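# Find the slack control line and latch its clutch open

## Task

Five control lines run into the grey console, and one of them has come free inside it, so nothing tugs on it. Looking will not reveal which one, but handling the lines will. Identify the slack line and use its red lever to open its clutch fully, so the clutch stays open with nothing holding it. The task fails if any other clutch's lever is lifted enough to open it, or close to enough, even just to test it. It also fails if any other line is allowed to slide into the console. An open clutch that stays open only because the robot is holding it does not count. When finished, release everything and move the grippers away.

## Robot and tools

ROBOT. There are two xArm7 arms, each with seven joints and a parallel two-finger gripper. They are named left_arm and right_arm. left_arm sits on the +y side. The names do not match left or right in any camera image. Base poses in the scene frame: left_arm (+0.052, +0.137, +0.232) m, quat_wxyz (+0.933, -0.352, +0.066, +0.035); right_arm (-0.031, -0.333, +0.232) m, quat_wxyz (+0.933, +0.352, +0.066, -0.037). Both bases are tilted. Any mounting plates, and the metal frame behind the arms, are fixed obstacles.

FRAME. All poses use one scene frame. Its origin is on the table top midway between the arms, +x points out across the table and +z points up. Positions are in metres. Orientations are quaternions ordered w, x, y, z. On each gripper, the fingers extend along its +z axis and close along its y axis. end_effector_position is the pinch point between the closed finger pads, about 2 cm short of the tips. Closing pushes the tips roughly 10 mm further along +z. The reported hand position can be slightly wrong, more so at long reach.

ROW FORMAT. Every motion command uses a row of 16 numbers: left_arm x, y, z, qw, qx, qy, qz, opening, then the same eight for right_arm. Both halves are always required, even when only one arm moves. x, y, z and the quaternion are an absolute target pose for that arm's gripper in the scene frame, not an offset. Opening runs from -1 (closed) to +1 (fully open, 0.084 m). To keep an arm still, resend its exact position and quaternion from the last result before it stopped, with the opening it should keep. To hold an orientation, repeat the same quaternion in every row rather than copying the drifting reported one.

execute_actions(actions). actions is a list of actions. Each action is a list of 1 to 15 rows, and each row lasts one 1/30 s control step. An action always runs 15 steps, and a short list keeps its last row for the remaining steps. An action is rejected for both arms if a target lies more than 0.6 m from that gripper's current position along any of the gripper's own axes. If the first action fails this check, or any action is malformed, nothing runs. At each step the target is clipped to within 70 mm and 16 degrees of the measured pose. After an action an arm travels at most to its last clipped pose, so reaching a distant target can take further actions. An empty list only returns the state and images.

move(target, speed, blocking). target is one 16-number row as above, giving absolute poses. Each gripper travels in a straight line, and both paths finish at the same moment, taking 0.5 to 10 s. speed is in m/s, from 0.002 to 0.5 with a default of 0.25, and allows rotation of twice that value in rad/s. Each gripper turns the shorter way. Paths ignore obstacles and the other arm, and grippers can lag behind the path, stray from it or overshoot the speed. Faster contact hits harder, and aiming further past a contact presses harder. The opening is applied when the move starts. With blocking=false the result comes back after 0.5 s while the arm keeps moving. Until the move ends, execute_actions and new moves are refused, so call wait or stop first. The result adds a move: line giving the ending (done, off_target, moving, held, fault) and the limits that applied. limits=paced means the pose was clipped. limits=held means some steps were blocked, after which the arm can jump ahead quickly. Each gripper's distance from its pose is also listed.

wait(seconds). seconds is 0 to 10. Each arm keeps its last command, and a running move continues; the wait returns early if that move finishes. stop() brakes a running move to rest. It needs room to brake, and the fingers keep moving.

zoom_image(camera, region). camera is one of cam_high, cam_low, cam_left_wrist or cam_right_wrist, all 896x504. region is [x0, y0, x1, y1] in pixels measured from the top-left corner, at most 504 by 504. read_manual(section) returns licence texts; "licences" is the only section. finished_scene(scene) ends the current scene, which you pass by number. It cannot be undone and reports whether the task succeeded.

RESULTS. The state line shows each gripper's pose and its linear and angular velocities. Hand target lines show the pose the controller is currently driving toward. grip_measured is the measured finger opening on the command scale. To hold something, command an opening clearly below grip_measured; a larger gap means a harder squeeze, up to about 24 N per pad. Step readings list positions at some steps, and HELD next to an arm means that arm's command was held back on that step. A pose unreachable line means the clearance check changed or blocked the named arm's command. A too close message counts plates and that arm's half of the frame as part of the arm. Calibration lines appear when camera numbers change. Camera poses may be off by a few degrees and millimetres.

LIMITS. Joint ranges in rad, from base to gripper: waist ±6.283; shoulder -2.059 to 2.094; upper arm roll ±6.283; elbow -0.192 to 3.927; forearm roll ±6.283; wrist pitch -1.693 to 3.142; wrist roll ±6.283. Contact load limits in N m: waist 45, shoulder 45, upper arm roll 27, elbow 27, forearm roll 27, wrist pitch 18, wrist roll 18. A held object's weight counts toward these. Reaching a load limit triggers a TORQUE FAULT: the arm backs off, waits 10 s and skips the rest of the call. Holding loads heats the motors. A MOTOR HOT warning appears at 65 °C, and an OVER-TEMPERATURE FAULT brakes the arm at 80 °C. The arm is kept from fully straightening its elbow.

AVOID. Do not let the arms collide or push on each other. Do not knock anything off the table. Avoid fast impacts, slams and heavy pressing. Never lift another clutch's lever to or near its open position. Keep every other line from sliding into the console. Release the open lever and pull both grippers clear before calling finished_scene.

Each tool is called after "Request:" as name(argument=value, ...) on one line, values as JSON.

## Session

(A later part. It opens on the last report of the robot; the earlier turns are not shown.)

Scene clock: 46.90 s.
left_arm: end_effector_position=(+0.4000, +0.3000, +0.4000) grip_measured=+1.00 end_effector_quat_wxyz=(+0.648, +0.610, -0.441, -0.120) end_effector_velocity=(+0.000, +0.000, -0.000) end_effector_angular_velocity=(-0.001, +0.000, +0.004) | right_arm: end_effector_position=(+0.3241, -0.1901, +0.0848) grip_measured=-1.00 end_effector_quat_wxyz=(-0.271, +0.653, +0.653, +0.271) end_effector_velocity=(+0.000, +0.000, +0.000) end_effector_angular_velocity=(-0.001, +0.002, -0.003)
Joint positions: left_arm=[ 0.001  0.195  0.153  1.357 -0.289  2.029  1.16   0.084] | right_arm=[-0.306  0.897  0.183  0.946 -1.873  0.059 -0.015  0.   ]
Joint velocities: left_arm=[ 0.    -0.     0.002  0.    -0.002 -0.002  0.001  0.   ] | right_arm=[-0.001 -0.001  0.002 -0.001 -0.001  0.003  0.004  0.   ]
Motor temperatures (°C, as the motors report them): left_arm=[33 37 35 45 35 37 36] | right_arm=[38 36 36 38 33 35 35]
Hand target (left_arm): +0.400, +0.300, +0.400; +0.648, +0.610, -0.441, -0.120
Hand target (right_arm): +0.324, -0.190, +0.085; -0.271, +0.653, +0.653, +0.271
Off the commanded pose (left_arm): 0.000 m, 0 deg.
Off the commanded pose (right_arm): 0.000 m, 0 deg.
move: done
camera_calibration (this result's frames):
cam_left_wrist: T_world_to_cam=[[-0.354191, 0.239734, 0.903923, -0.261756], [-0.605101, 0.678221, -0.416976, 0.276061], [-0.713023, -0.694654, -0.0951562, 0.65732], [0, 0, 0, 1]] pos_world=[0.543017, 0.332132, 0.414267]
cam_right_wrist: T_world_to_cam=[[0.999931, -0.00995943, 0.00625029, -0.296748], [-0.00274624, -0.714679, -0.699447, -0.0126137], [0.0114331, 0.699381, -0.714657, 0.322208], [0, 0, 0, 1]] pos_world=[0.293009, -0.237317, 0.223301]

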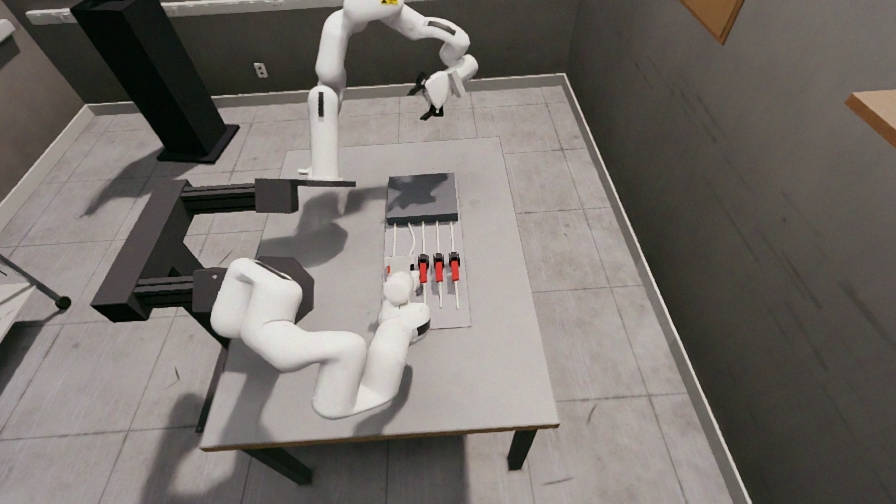

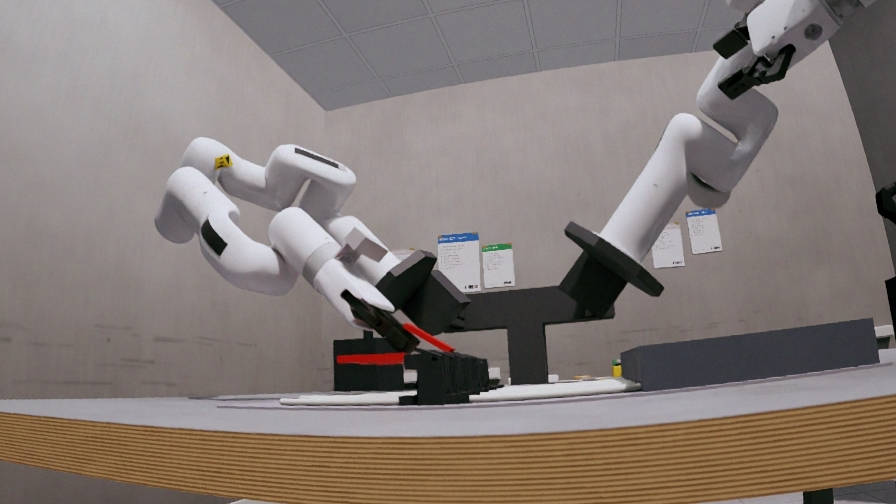

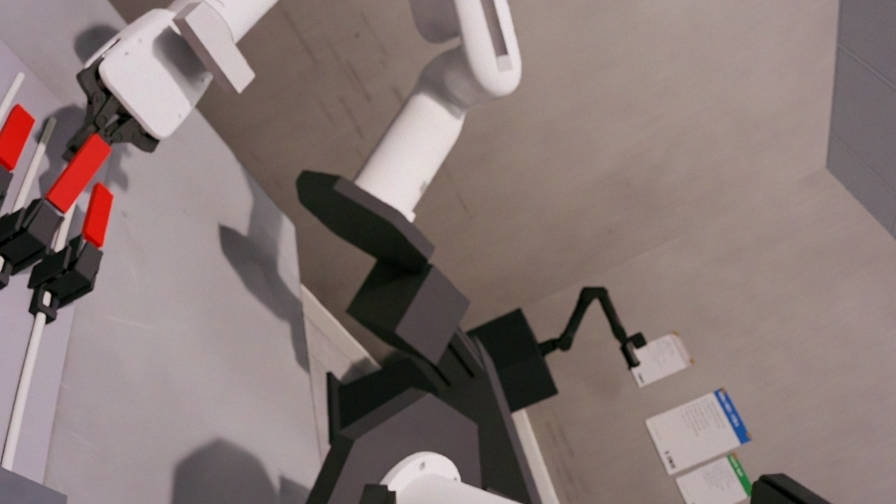

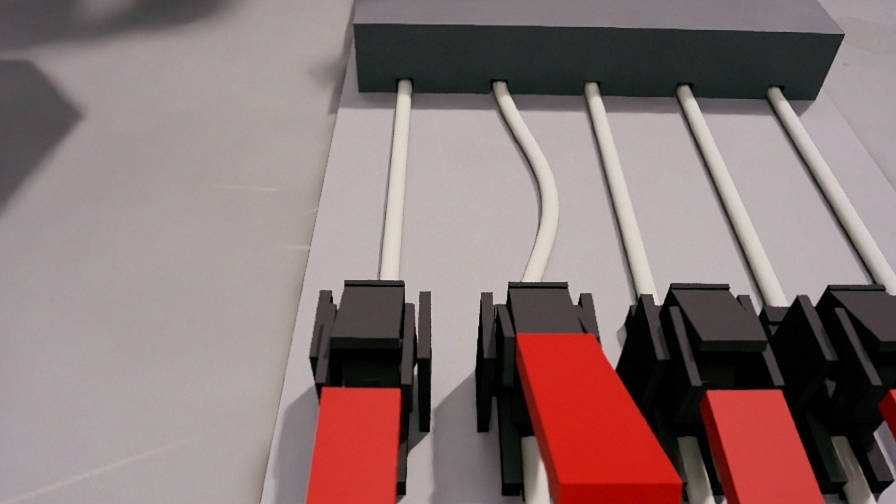

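Request:
move(target=[0.4,0.3,0.4,0.648,0.610,-0.441,-0.120,1,0.324,-0.155,0.12,-0.271,0.653,0.653,0.271,-1], speed=0.06)

Request:
move(target=[0.4,0.3,0.4,0.648,0.610,-0.441,-0.120,1,0.324,-0.12,0.13,-0.271,0.653,0.653,0.271,-1], speed=0.05)

Scene clock: 49.23 s.
left_arm: end_effector_position=(+0.4000, +0.3000, +0.4000) grip_measured=+1.00 end_effector_quat_wxyz=(+0.648, +0.610, -0.441, -0.120) end_effector_velocity=(+0.001, -0.000, -0.000) end_effector_angular_velocity=(+0.002, -0.002, +0.000) | right_arm: end_effector_position=(+0.3243, -0.1549, +0.1203) grip_measured=-1.00 end_effector_quat_wxyz=(-0.271, +0.653, +0.653, +0.272) end_effector_velocity=(-0.001, +0.000, -0.001) end_effector_angular_velocity=(-0.002, +0.001, +0.001)
Joint positions: left_arm=[ 0.001  0.195  0.153  1.357 -0.289  2.029  1.16   0.084] | right_arm=[-0.242  0.896  0.254  0.93  -1.843  0.123  0.061  0.   ]
Joint velocities: left_arm=[-0.002 -0.    -0.     0.     0.001 -0.002 -0.001  0.   ] | right_arm=[ 0.001  0.001 -0.001 -0.    -0.001  0.002  0.001  0.   ]
Motor temperatures (°C, as the motors report them): left_arm=[33 37 35 45 35 37 36] | right_arm=[38 36 36 38 33 35 35]
Hand target (left_arm): +0.400, +0.300, +0.400; +0.648, +0.610, -0.441, -0.120
Hand target (right_arm): +0.324, -0.155, +0.120; -0.271, +0.653, +0.653, +0.271
Off the commanded pose (left_arm): 0.000 m, 0 deg.
Off the commanded pose (right_arm): 0.000 m, 0 deg.
move: done
camera_calibration (this result's frames):
cam_left_wrist: T_world_to_cam=[[-0.354191, 0.239735, 0.903923, -0.261757], [-0.605101, 0.678221, -0.416976, 0.276061], [-0.713023, -0.694654, -0.0951561, 0.65732], [0, 0, 0, 1]] pos_world=[0.543017, 0.332132, 0.414267]
cam_right_wrist: T_world_to_cam=[[0.999926, -0.0098988, 0.00706367, -0.296927], [-0.00212413, -0.714106, -0.700035, 0.0373382], [0.0119737, 0.699968, -0.714074, 0.322791], [0, 0, 0, 1]] pos_world=[0.293119, -0.202219, 0.258732]

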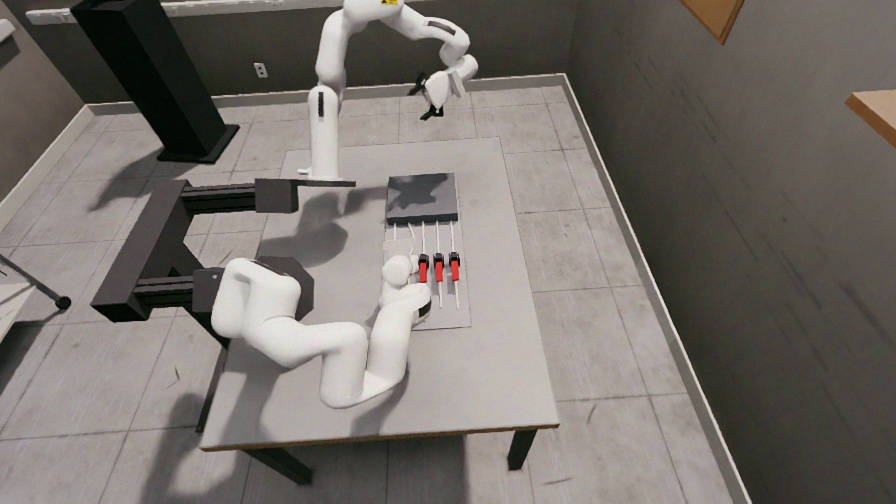

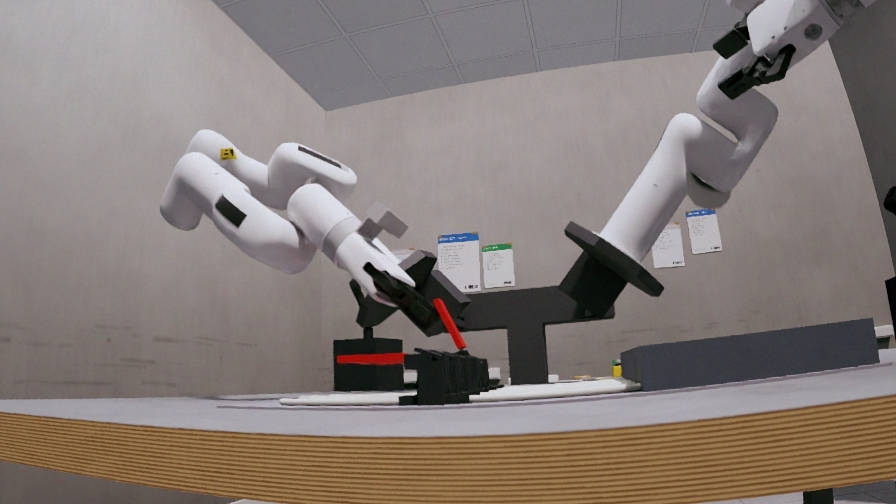

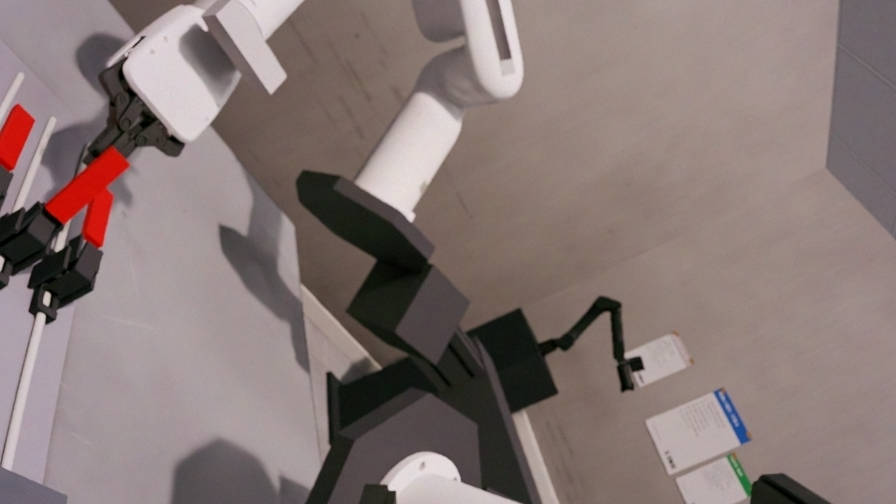

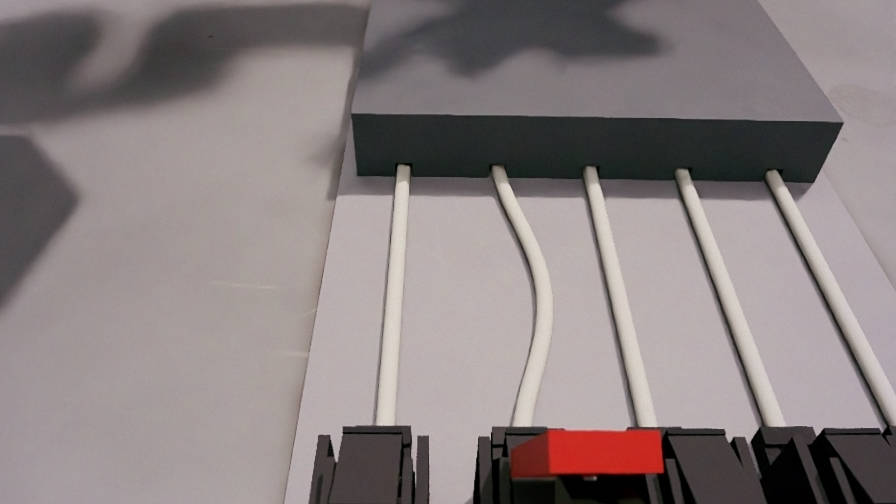

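Scene clock: 50.30 s.
left_arm: end_effector_position=(+0.4000, +0.3000, +0.4000) grip_measured=+1.00 end_effector_quat_wxyz=(+0.648, +0.610, -0.441, -0.120) end_effector_velocity=(+0.000, -0.000, +0.000) end_effector_angular_velocity=(-0.001, -0.001, +0.002) | right_arm: end_effector_position=(+0.3238, -0.1200, +0.1301) grip_measured=-1.00 end_effector_quat_wxyz=(-0.271, +0.653, +0.653, +0.271) end_effector_velocity=(+0.000, +0.001, -0.000) end_effector_angular_velocity=(-0.001, -0.001, -0.001)
Joint positions: left_arm=[ 0.001  0.195  0.153  1.357 -0.289  2.029  1.16   0.084] | right_arm=[-0.198  0.964  0.3    0.978 -1.863  0.179  0.136  0.   ]
Joint velocities: left_arm=[-0.    -0.     0.     0.    -0.001 -0.001  0.001  0.   ] | right_arm=[ 0.001  0.002  0.001  0.002 -0.003  0.003  0.004  0.   ]
Motor temperatures (°C, as the motors report them): left_arm=[33 37 35 45 35 37 36] | right_arm=[38 36 36 38 33 35 35]
Hand target (left_arm): +0.400, +0.300, +0.400; +0.648, +0.610, -0.441, -0.120
Hand target (right_arm): +0.324, -0.120, +0.130; -0.271, +0.653, +0.653, +0.271
Off the commanded pose (left_arm): 0.000 m, 0 deg.
Off the commanded pose (right_arm): 0.000 m, 0 deg.
move: done
camera_calibration (this result's frames):
cam_left_wrist: T_world_to_cam=[[-0.354191, 0.239735, 0.903923, -0.261757], [-0.605101, 0.67822, -0.416976, 0.276061], [-0.713023, -0.694654, -0.0951559, 0.65732], [0, 0, 0, 1]] pos_world=[0.543017, 0.332132, 0.414267]
cam_right_wrist: T_world_to_cam=[[0.999935, -0.00930202, 0.00663105, -0.296026], [-0.00200469, -0.714348, -0.699788, 0.0690638], [0.0112463, 0.699729, -0.71432, 0.305636], [0, 0, 0, 1]] pos_world=[0.292708, -0.16728, 0.268615]

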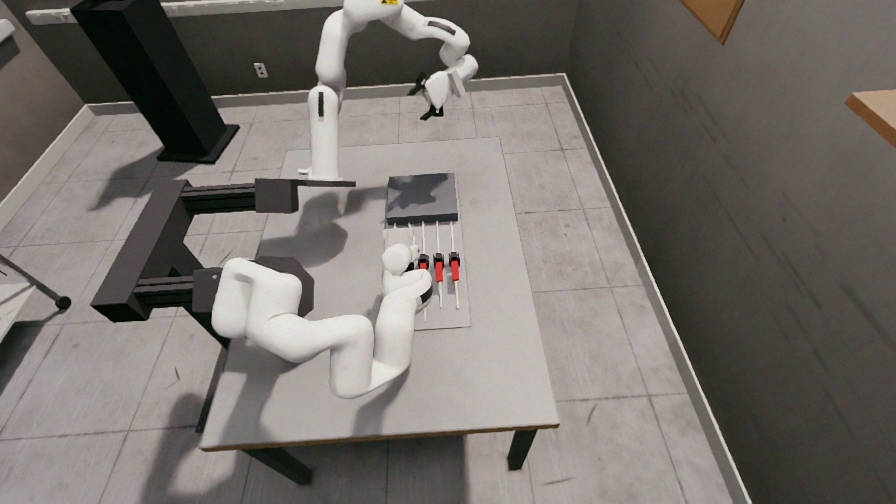

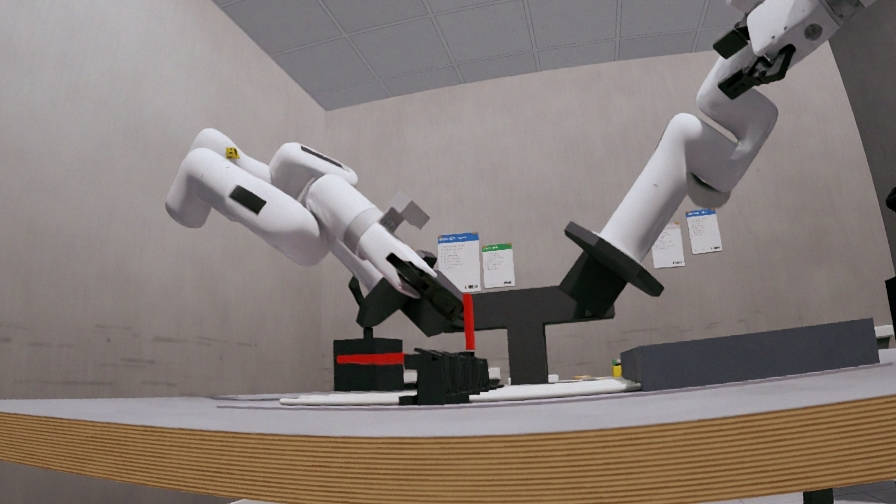

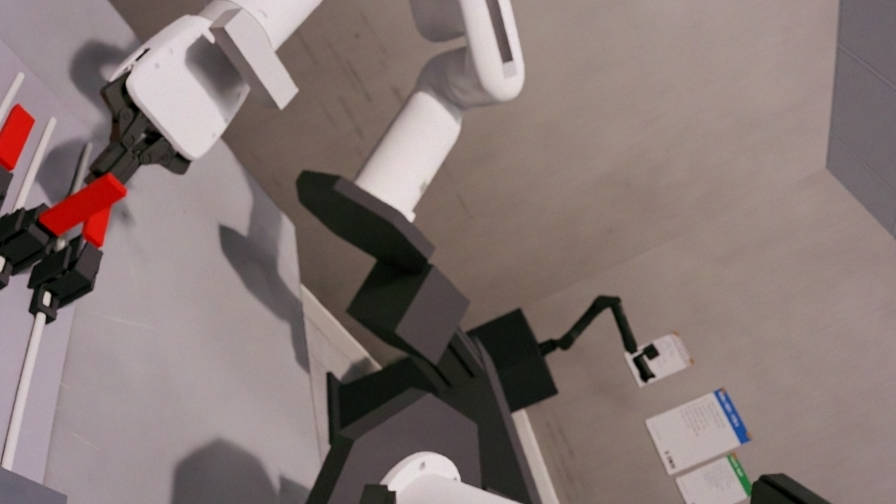

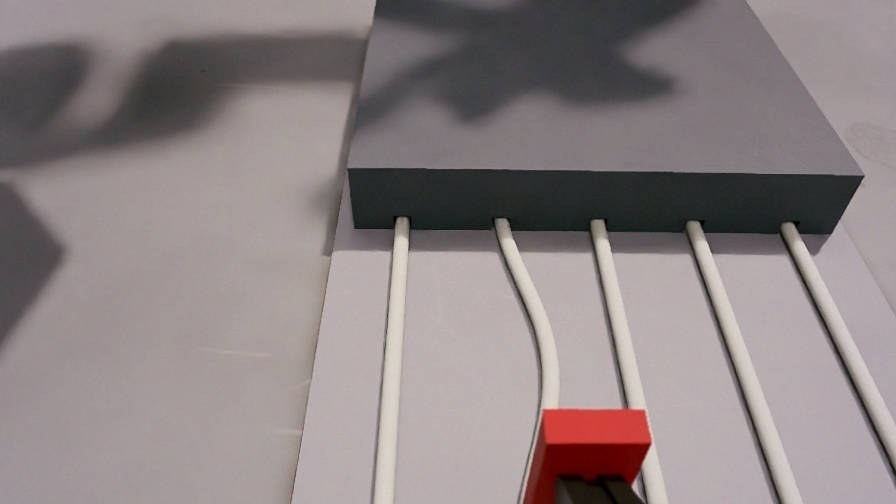

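Request:
move(target=[0.4,0.3,0.4,0.648,0.610,-0.441,-0.120,1,0.324,-0.095,0.13,-0.271,0.653,0.653,0.271,-1], speed=0.03)

Scene clock: 52.47 s.
left_arm: end_effector_position=(+0.4000, +0.3000, +0.4000) grip_measured=+1.00 end_effector_quat_wxyz=(+0.648, +0.610, -0.441, -0.120) end_effector_velocity=(+0.000, -0.001, +0.000) end_effector_angular_velocity=(-0.000, -0.001, -0.001) | right_arm: end_effector_position=(+0.3241, -0.0950, +0.1302) grip_measured=-1.00 end_effector_quat_wxyz=(-0.271, +0.653, +0.653, +0.271) end_effector_velocity=(+0.000, +0.000, -0.001) end_effector_angular_velocity=(-0.001, +0.002, -0.002)
Joint positions: left_arm=[ 0.001  0.195  0.153  1.357 -0.289  2.029  1.16   0.084] | right_arm=[-0.169  1.03   0.323  1.031 -1.882  0.214  0.179  0.   ]
Joint velocities: left_arm=[-0.001  0.    -0.002  0.    -0.    -0.    -0.     0.   ] | right_arm=[ 0.     0.002  0.     0.002 -0.     0.002  0.002  0.   ]
Motor temperatures (°C, as the motors report them): left_arm=[33 37 35 45 35 37 36] | right_arm=[38 36 37 38 33 35 35]
Hand target (left_arm): +0.400, +0.300, +0.400; +0.648, +0.610, -0.441, -0.120
Hand target (right_arm): +0.324, -0.095, +0.130; -0.271, +0.653, +0.653, +0.271
Off the commanded pose (left_arm): 0.000 m, 0 deg.
Off the commanded pose (right_arm): 0.000 m, 0 deg.
move: done
camera_calibration (this result's frames):
cam_left_wrist: T_world_to_cam=[[-0.354191, 0.239735, 0.903923, -0.261757], [-0.605101, 0.678221, -0.416976, 0.276061], [-0.713023, -0.694654, -0.0951559, 0.65732], [0, 0, 0, 1]] pos_world=[0.543017, 0.332132, 0.414267]
cam_right_wrist: T_world_to_cam=[[0.999929, -0.00970658, 0.00687293, -0.296112], [-0.0021253, -0.714399, -0.699735, 0.0869589], [0.0117021, 0.699671, -0.71437, 0.28806], [0, 0, 0, 1]] pos_world=[0.292905, -0.142298, 0.268665]

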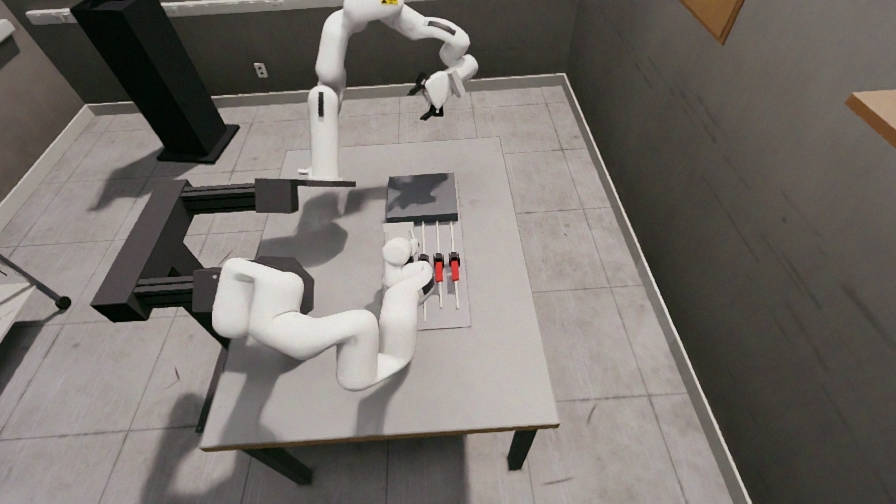

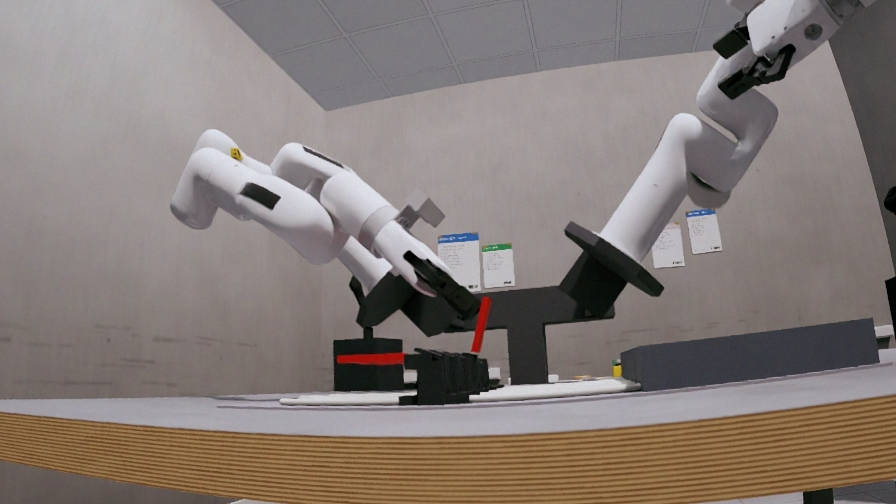

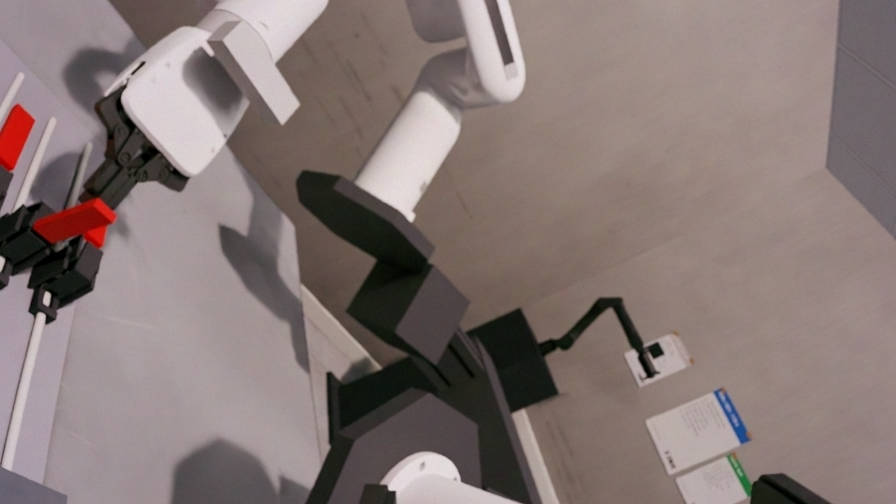

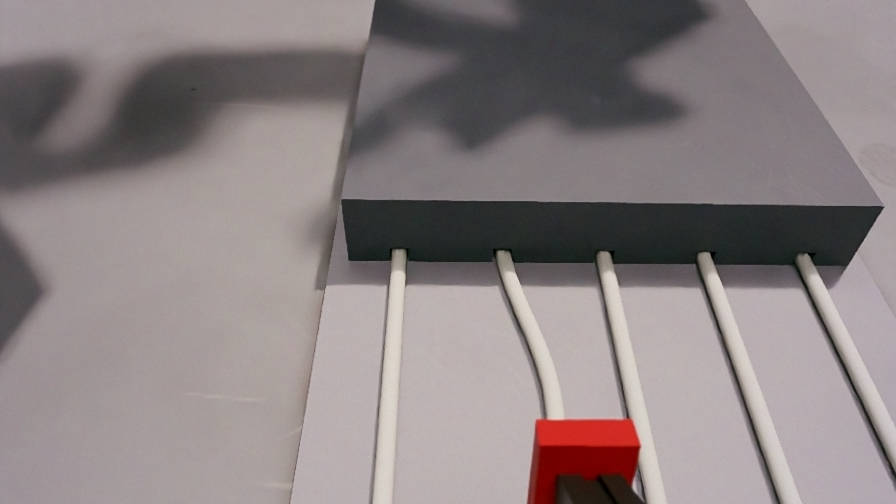

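Request:
move(target=[0.4,0.3,0.4,0.648,0.610,-0.441,-0.120,1,0.324,-0.065,0.12,-0.271,0.653,0.653,0.271,-1], speed=0.03)

Scene clock: 55.40 s.
left_arm: end_effector_position=(+0.4000, +0.3000, +0.4000) grip_measured=+1.00 end_effector_quat_wxyz=(+0.648, +0.610, -0.441, -0.120) end_effector_velocity=(-0.000, +0.001, -0.000) end_effector_angular_velocity=(+0.000, +0.001, +0.001) | right_arm: end_effector_position=(+0.3237, -0.0650, +0.1201) grip_measured=-1.00 end_effector_quat_wxyz=(-0.271, +0.653, +0.653, +0.271) end_effector_velocity=(+0.000, +0.000, -0.001) end_effector_angular_velocity=(-0.001, +0.003, -0.003)
Joint positions: left_arm=[ 0.001  0.195  0.153  1.357 -0.289  2.029  1.16   0.084] | right_arm=[-0.141  1.131  0.336  1.115 -1.916  0.246  0.219  0.   ]
Joint velocities: left_arm=[ 0.    -0.     0.001  0.     0.     0.001  0.     0.   ] | right_arm=[-0.002  0.003 -0.     0.003 -0.     0.001  0.002  0.   ]
Motor temperatures (°C, as the motors report them): left_arm=[33 37 35 45 35 37 36] | right_arm=[38 36 37 38 33 35 35]
Hand target (left_arm): +0.400, +0.300, +0.400; +0.648, +0.610, -0.441, -0.120
Hand target (right_arm): +0.324, -0.065, +0.120; -0.271, +0.653, +0.653, +0.271
Off the commanded pose (left_arm): 0.000 m, 0 deg.
Off the commanded pose (right_arm): 0.000 m, 0 deg.
move: done
camera_calibration (this result's frames):
cam_left_wrist: T_world_to_cam=[[-0.354191, 0.239735, 0.903923, -0.261757], [-0.605101, 0.678221, -0.416976, 0.276061], [-0.713023, -0.694654, -0.0951561, 0.65732], [0, 0, 0, 1]] pos_world=[0.543017, 0.332132, 0.414267]
cam_right_wrist: T_world_to_cam=[[0.999935, -0.00925993, 0.0066442, -0.295357], [-0.00196698, -0.714446, -0.699688, 0.101339], [0.011226, 0.69963, -0.714418, 0.260035], [0, 0, 0, 1]] pos_world=[0.292618, -0.112262, 0.258642]

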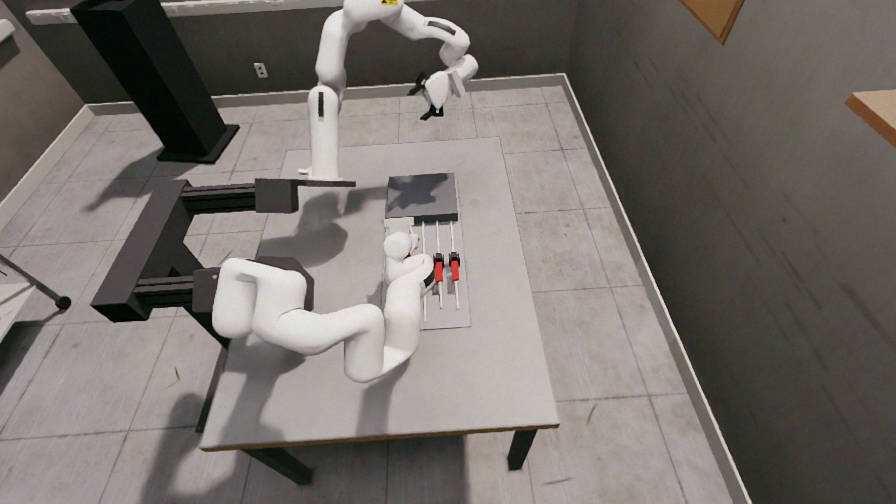

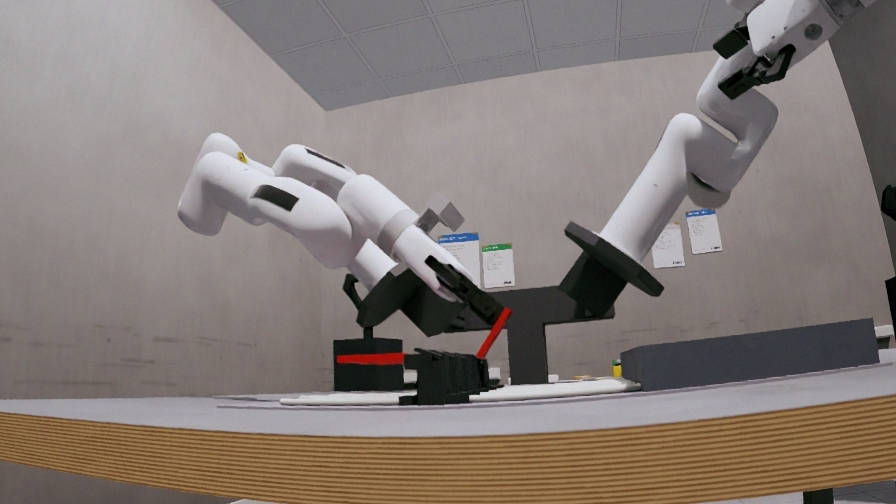

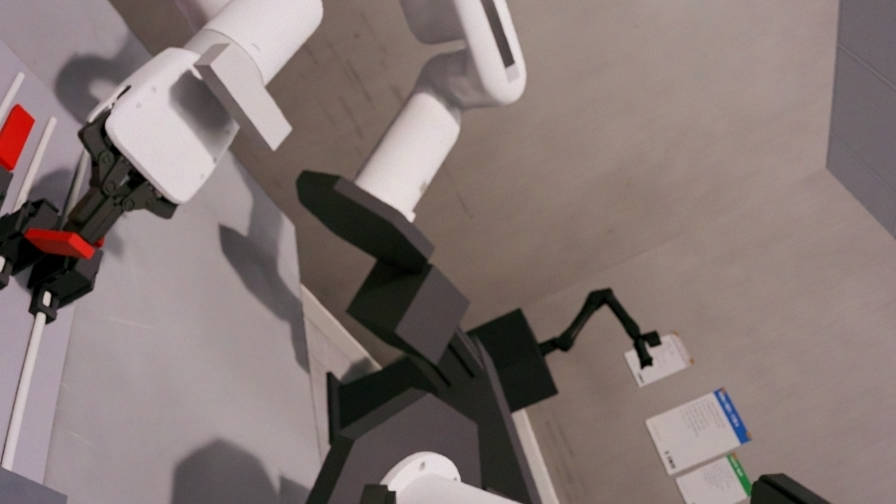

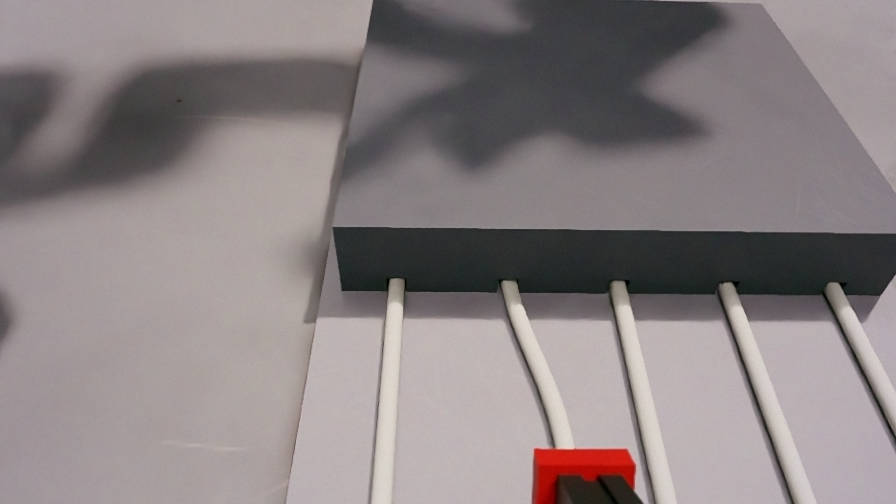

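Request:
move(target=[0.4,0.3,0.4,0.648,0.610,-0.441,-0.120,1,0.324,-0.052,0.10,-0.271,0.653,0.653,0.271,-1], speed=0.03)

Scene clock: 57.10 s.
left_arm: end_effector_position=(+0.4000, +0.3000, +0.4000) grip_measured=+1.00 end_effector_quat_wxyz=(+0.648, +0.610, -0.441, -0.120) end_effector_velocity=(+0.000, -0.000, +0.000) end_effector_angular_velocity=(-0.002, -0.000, +0.001) | right_arm: end_effector_position=(+0.3238, -0.0520, +0.1001) grip_measured=-1.00 end_effector_quat_wxyz=(-0.271, +0.653, +0.653, +0.271) end_effector_velocity=(+0.000, -0.000, -0.001) end_effector_angular_velocity=(-0.000, +0.001, -0.002)
Joint positions: left_arm=[ 0.001  0.195  0.153  1.357 -0.289  2.029  1.16   0.084] | right_arm=[-0.144  1.209  0.328  1.183 -1.958  0.251  0.232  0.   ]
Joint velocities: left_arm=[ 0.     0.    -0.    -0.    -0.001 -0.     0.001  0.   ] | right_arm=[-0.002  0.003 -0.     0.003 -0.002  0.     0.001  0.   ]
Motor temperatures (°C, as the motors report them): left_arm=[33 37 35 45 35 37 36] | right_arm=[38 36 37 38 33 35 35]
Hand target (left_arm): +0.400, +0.300, +0.400; +0.648, +0.610, -0.441, -0.120
Hand target (right_arm): +0.324, -0.052, +0.100; -0.271, +0.653, +0.653, +0.271
Off the commanded pose (left_arm): 0.000 m, 0 deg.
Off the commanded pose (right_arm): 0.000 m, 0 deg.
move: done
camera_calibration (this result's frames):
cam_left_wrist: T_world_to_cam=[[-0.354191, 0.239734, 0.903923, -0.261757], [-0.605101, 0.678221, -0.416976, 0.276061], [-0.713023, -0.694654, -0.095156, 0.65732], [0, 0, 0, 1]] pos_world=[0.543017, 0.332132, 0.414267]
cam_right_wrist: T_world_to_cam=[[0.999934, -0.00945652, 0.00650628, -0.295144], [-0.00220579, -0.71456, -0.69957, 0.0966626], [0.0112646, 0.69951, -0.714534, 0.236665], [0, 0, 0, 1]] pos_world=[0.292672, -0.0992692, 0.238648]

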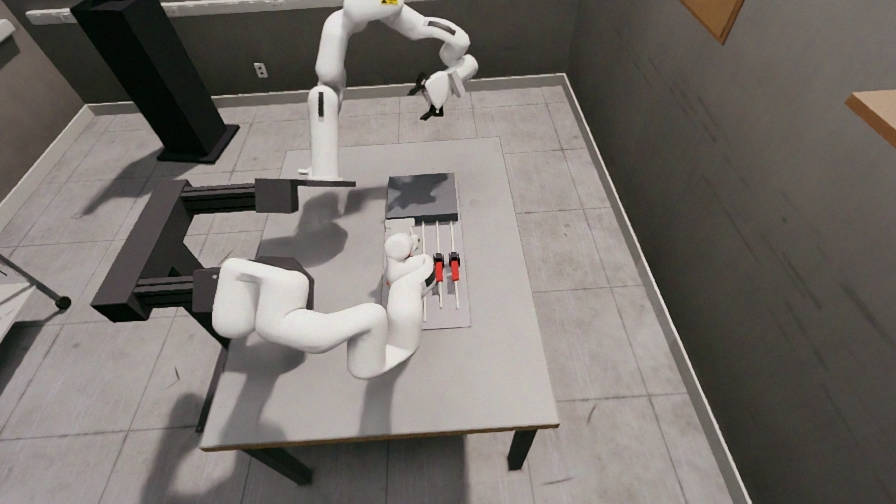

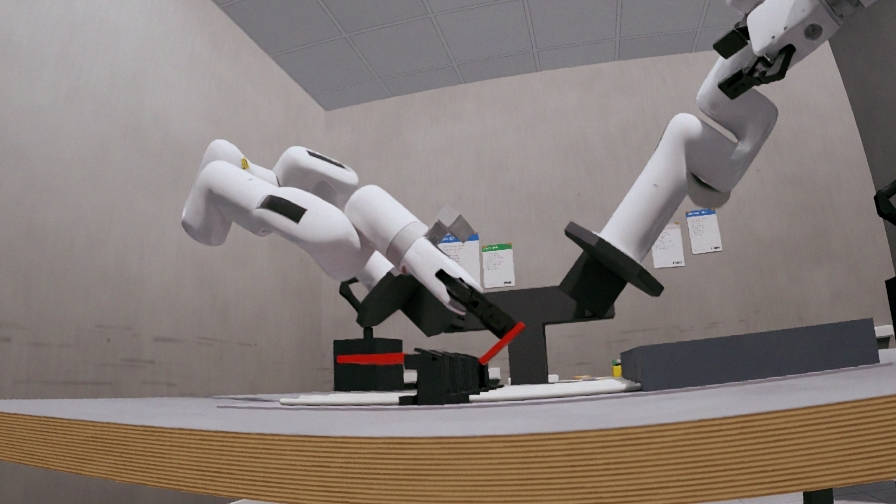

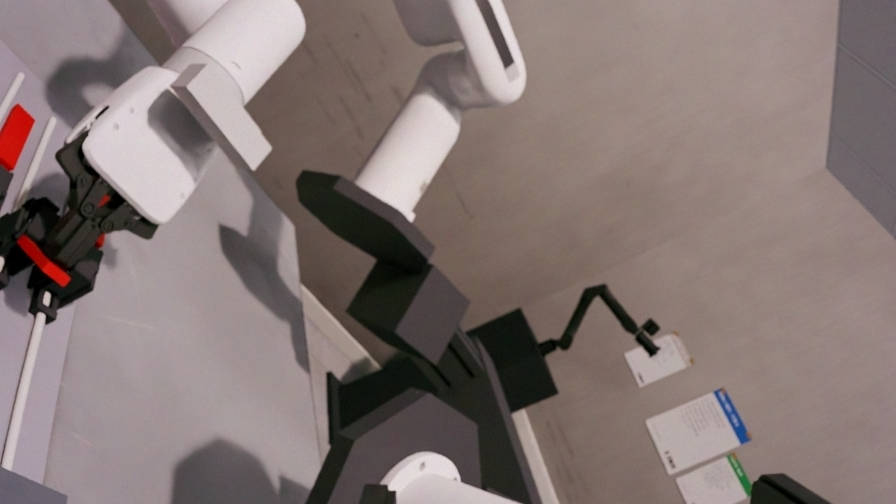

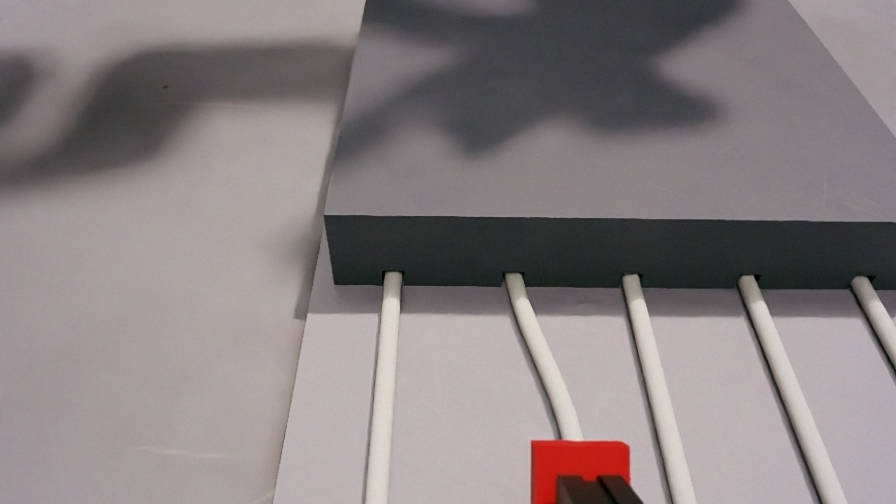

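Request:
move(target=[0.4,0.3,0.4,0.648,0.610,-0.441,-0.120,1,0.324,-0.042,0.078,-0.271,0.653,0.653,0.271,-1], speed=0.03)

Scene clock: 59.70 s.
left_arm: end_effector_position=(+0.4000, +0.3000, +0.4000) grip_measured=+1.00 end_effector_quat_wxyz=(+0.648, +0.610, -0.441, -0.120) end_effector_velocity=(-0.000, +0.000, +0.000) end_effector_angular_velocity=(-0.001, +0.001, -0.001) | right_arm: end_effector_position=(+0.3239, -0.0421, +0.0780) grip_measured=-1.00 end_effector_quat_wxyz=(-0.271, +0.653, +0.653, +0.271) end_effector_velocity=(+0.000, +0.001, +0.001) end_effector_angular_velocity=(+0.003, -0.000, +0.000)
Joint positions: left_arm=[ 0.001  0.195  0.153  1.357 -0.289  2.029  1.16   0.084] | right_arm=[-0.151  1.283  0.316  1.252 -1.994  0.248  0.234  0.   ]
Joint velocities: left_arm=[ 0.     0.    -0.     0.    -0.001  0.001 -0.     0.   ] | right_arm=[ 0.001  0.003  0.001  0.003 -0.    -0.001 -0.     0.   ]
Motor temperatures (°C, as the motors report them): left_arm=[33 37 35 45 35 37 36] | right_arm=[38 36 37 38 33 35 35]
Hand target (left_arm): +0.400, +0.300, +0.400; +0.648, +0.610, -0.441, -0.120
Hand target (right_arm): +0.324, -0.042, +0.078; -0.271, +0.653, +0.653, +0.271
Off the commanded pose (left_arm): 0.000 m, 0 deg.
Off the commanded pose (right_arm): 0.000 m, 0 deg.
move: done
camera_calibration (this result's frames):
cam_left_wrist: T_world_to_cam=[[-0.354191, 0.239734, 0.903923, -0.261757], [-0.605101, 0.678221, -0.416976, 0.276061], [-0.713023, -0.694654, -0.0951559, 0.65732], [0, 0, 0, 1]] pos_world=[0.543017, 0.332132, 0.414267]
cam_right_wrist: T_world_to_cam=[[0.999933, -0.00964534, 0.00647011, -0.294982], [-0.0023696, -0.714779, -0.699346, 0.0882867], [0.0113701, 0.699284, -0.714754, 0.213891], [0, 0, 0, 1]] pos_world=[0.292739, -0.0893103, 0.216531]

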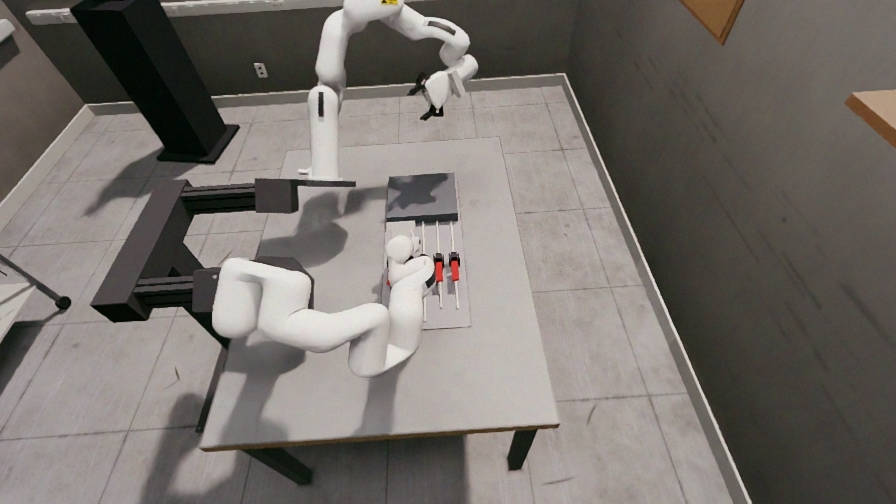

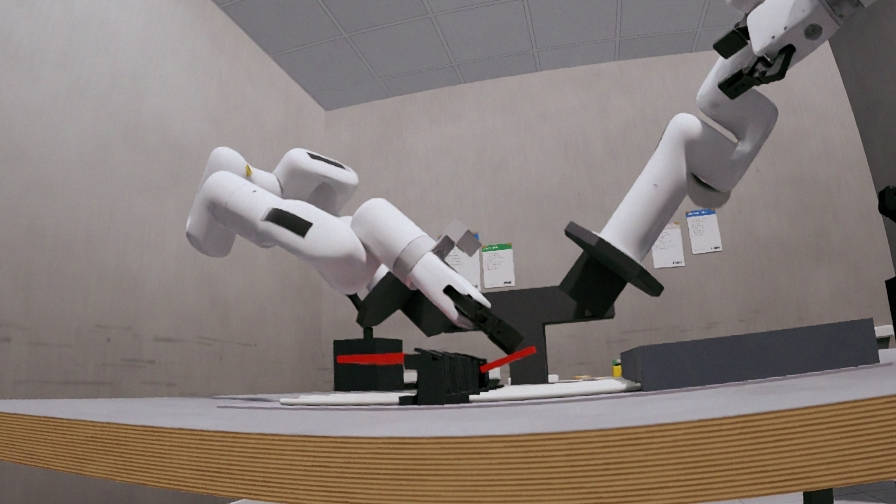

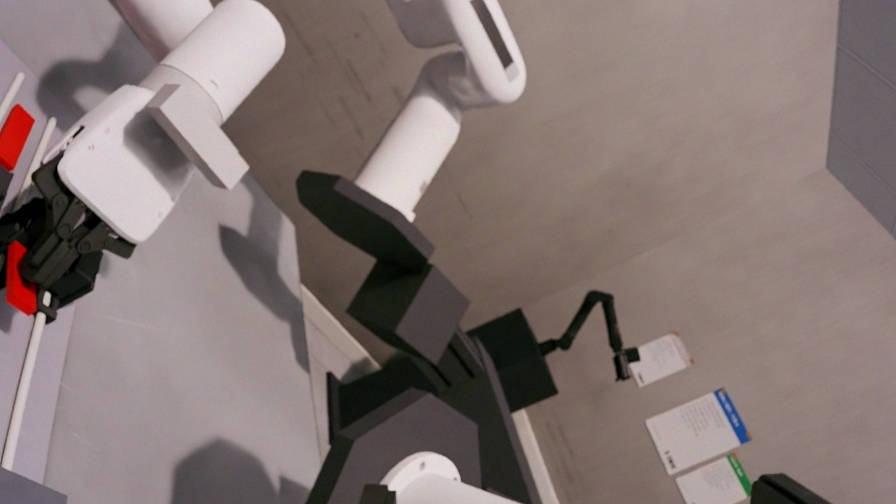

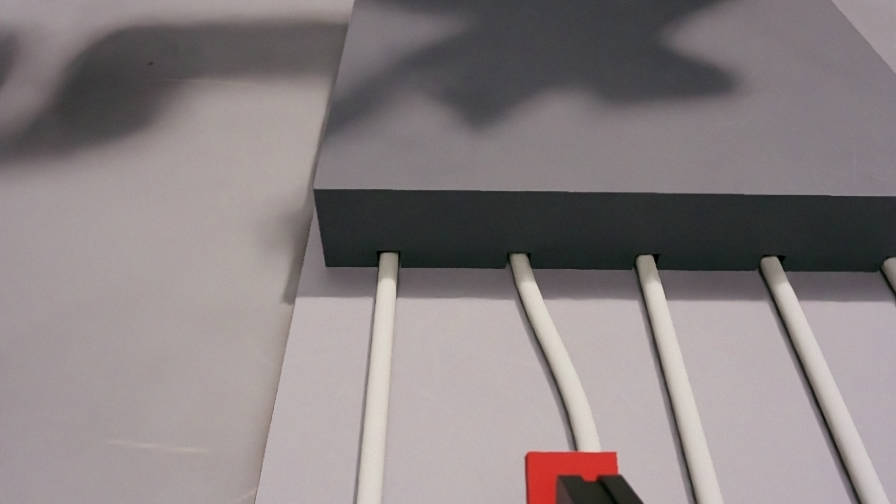

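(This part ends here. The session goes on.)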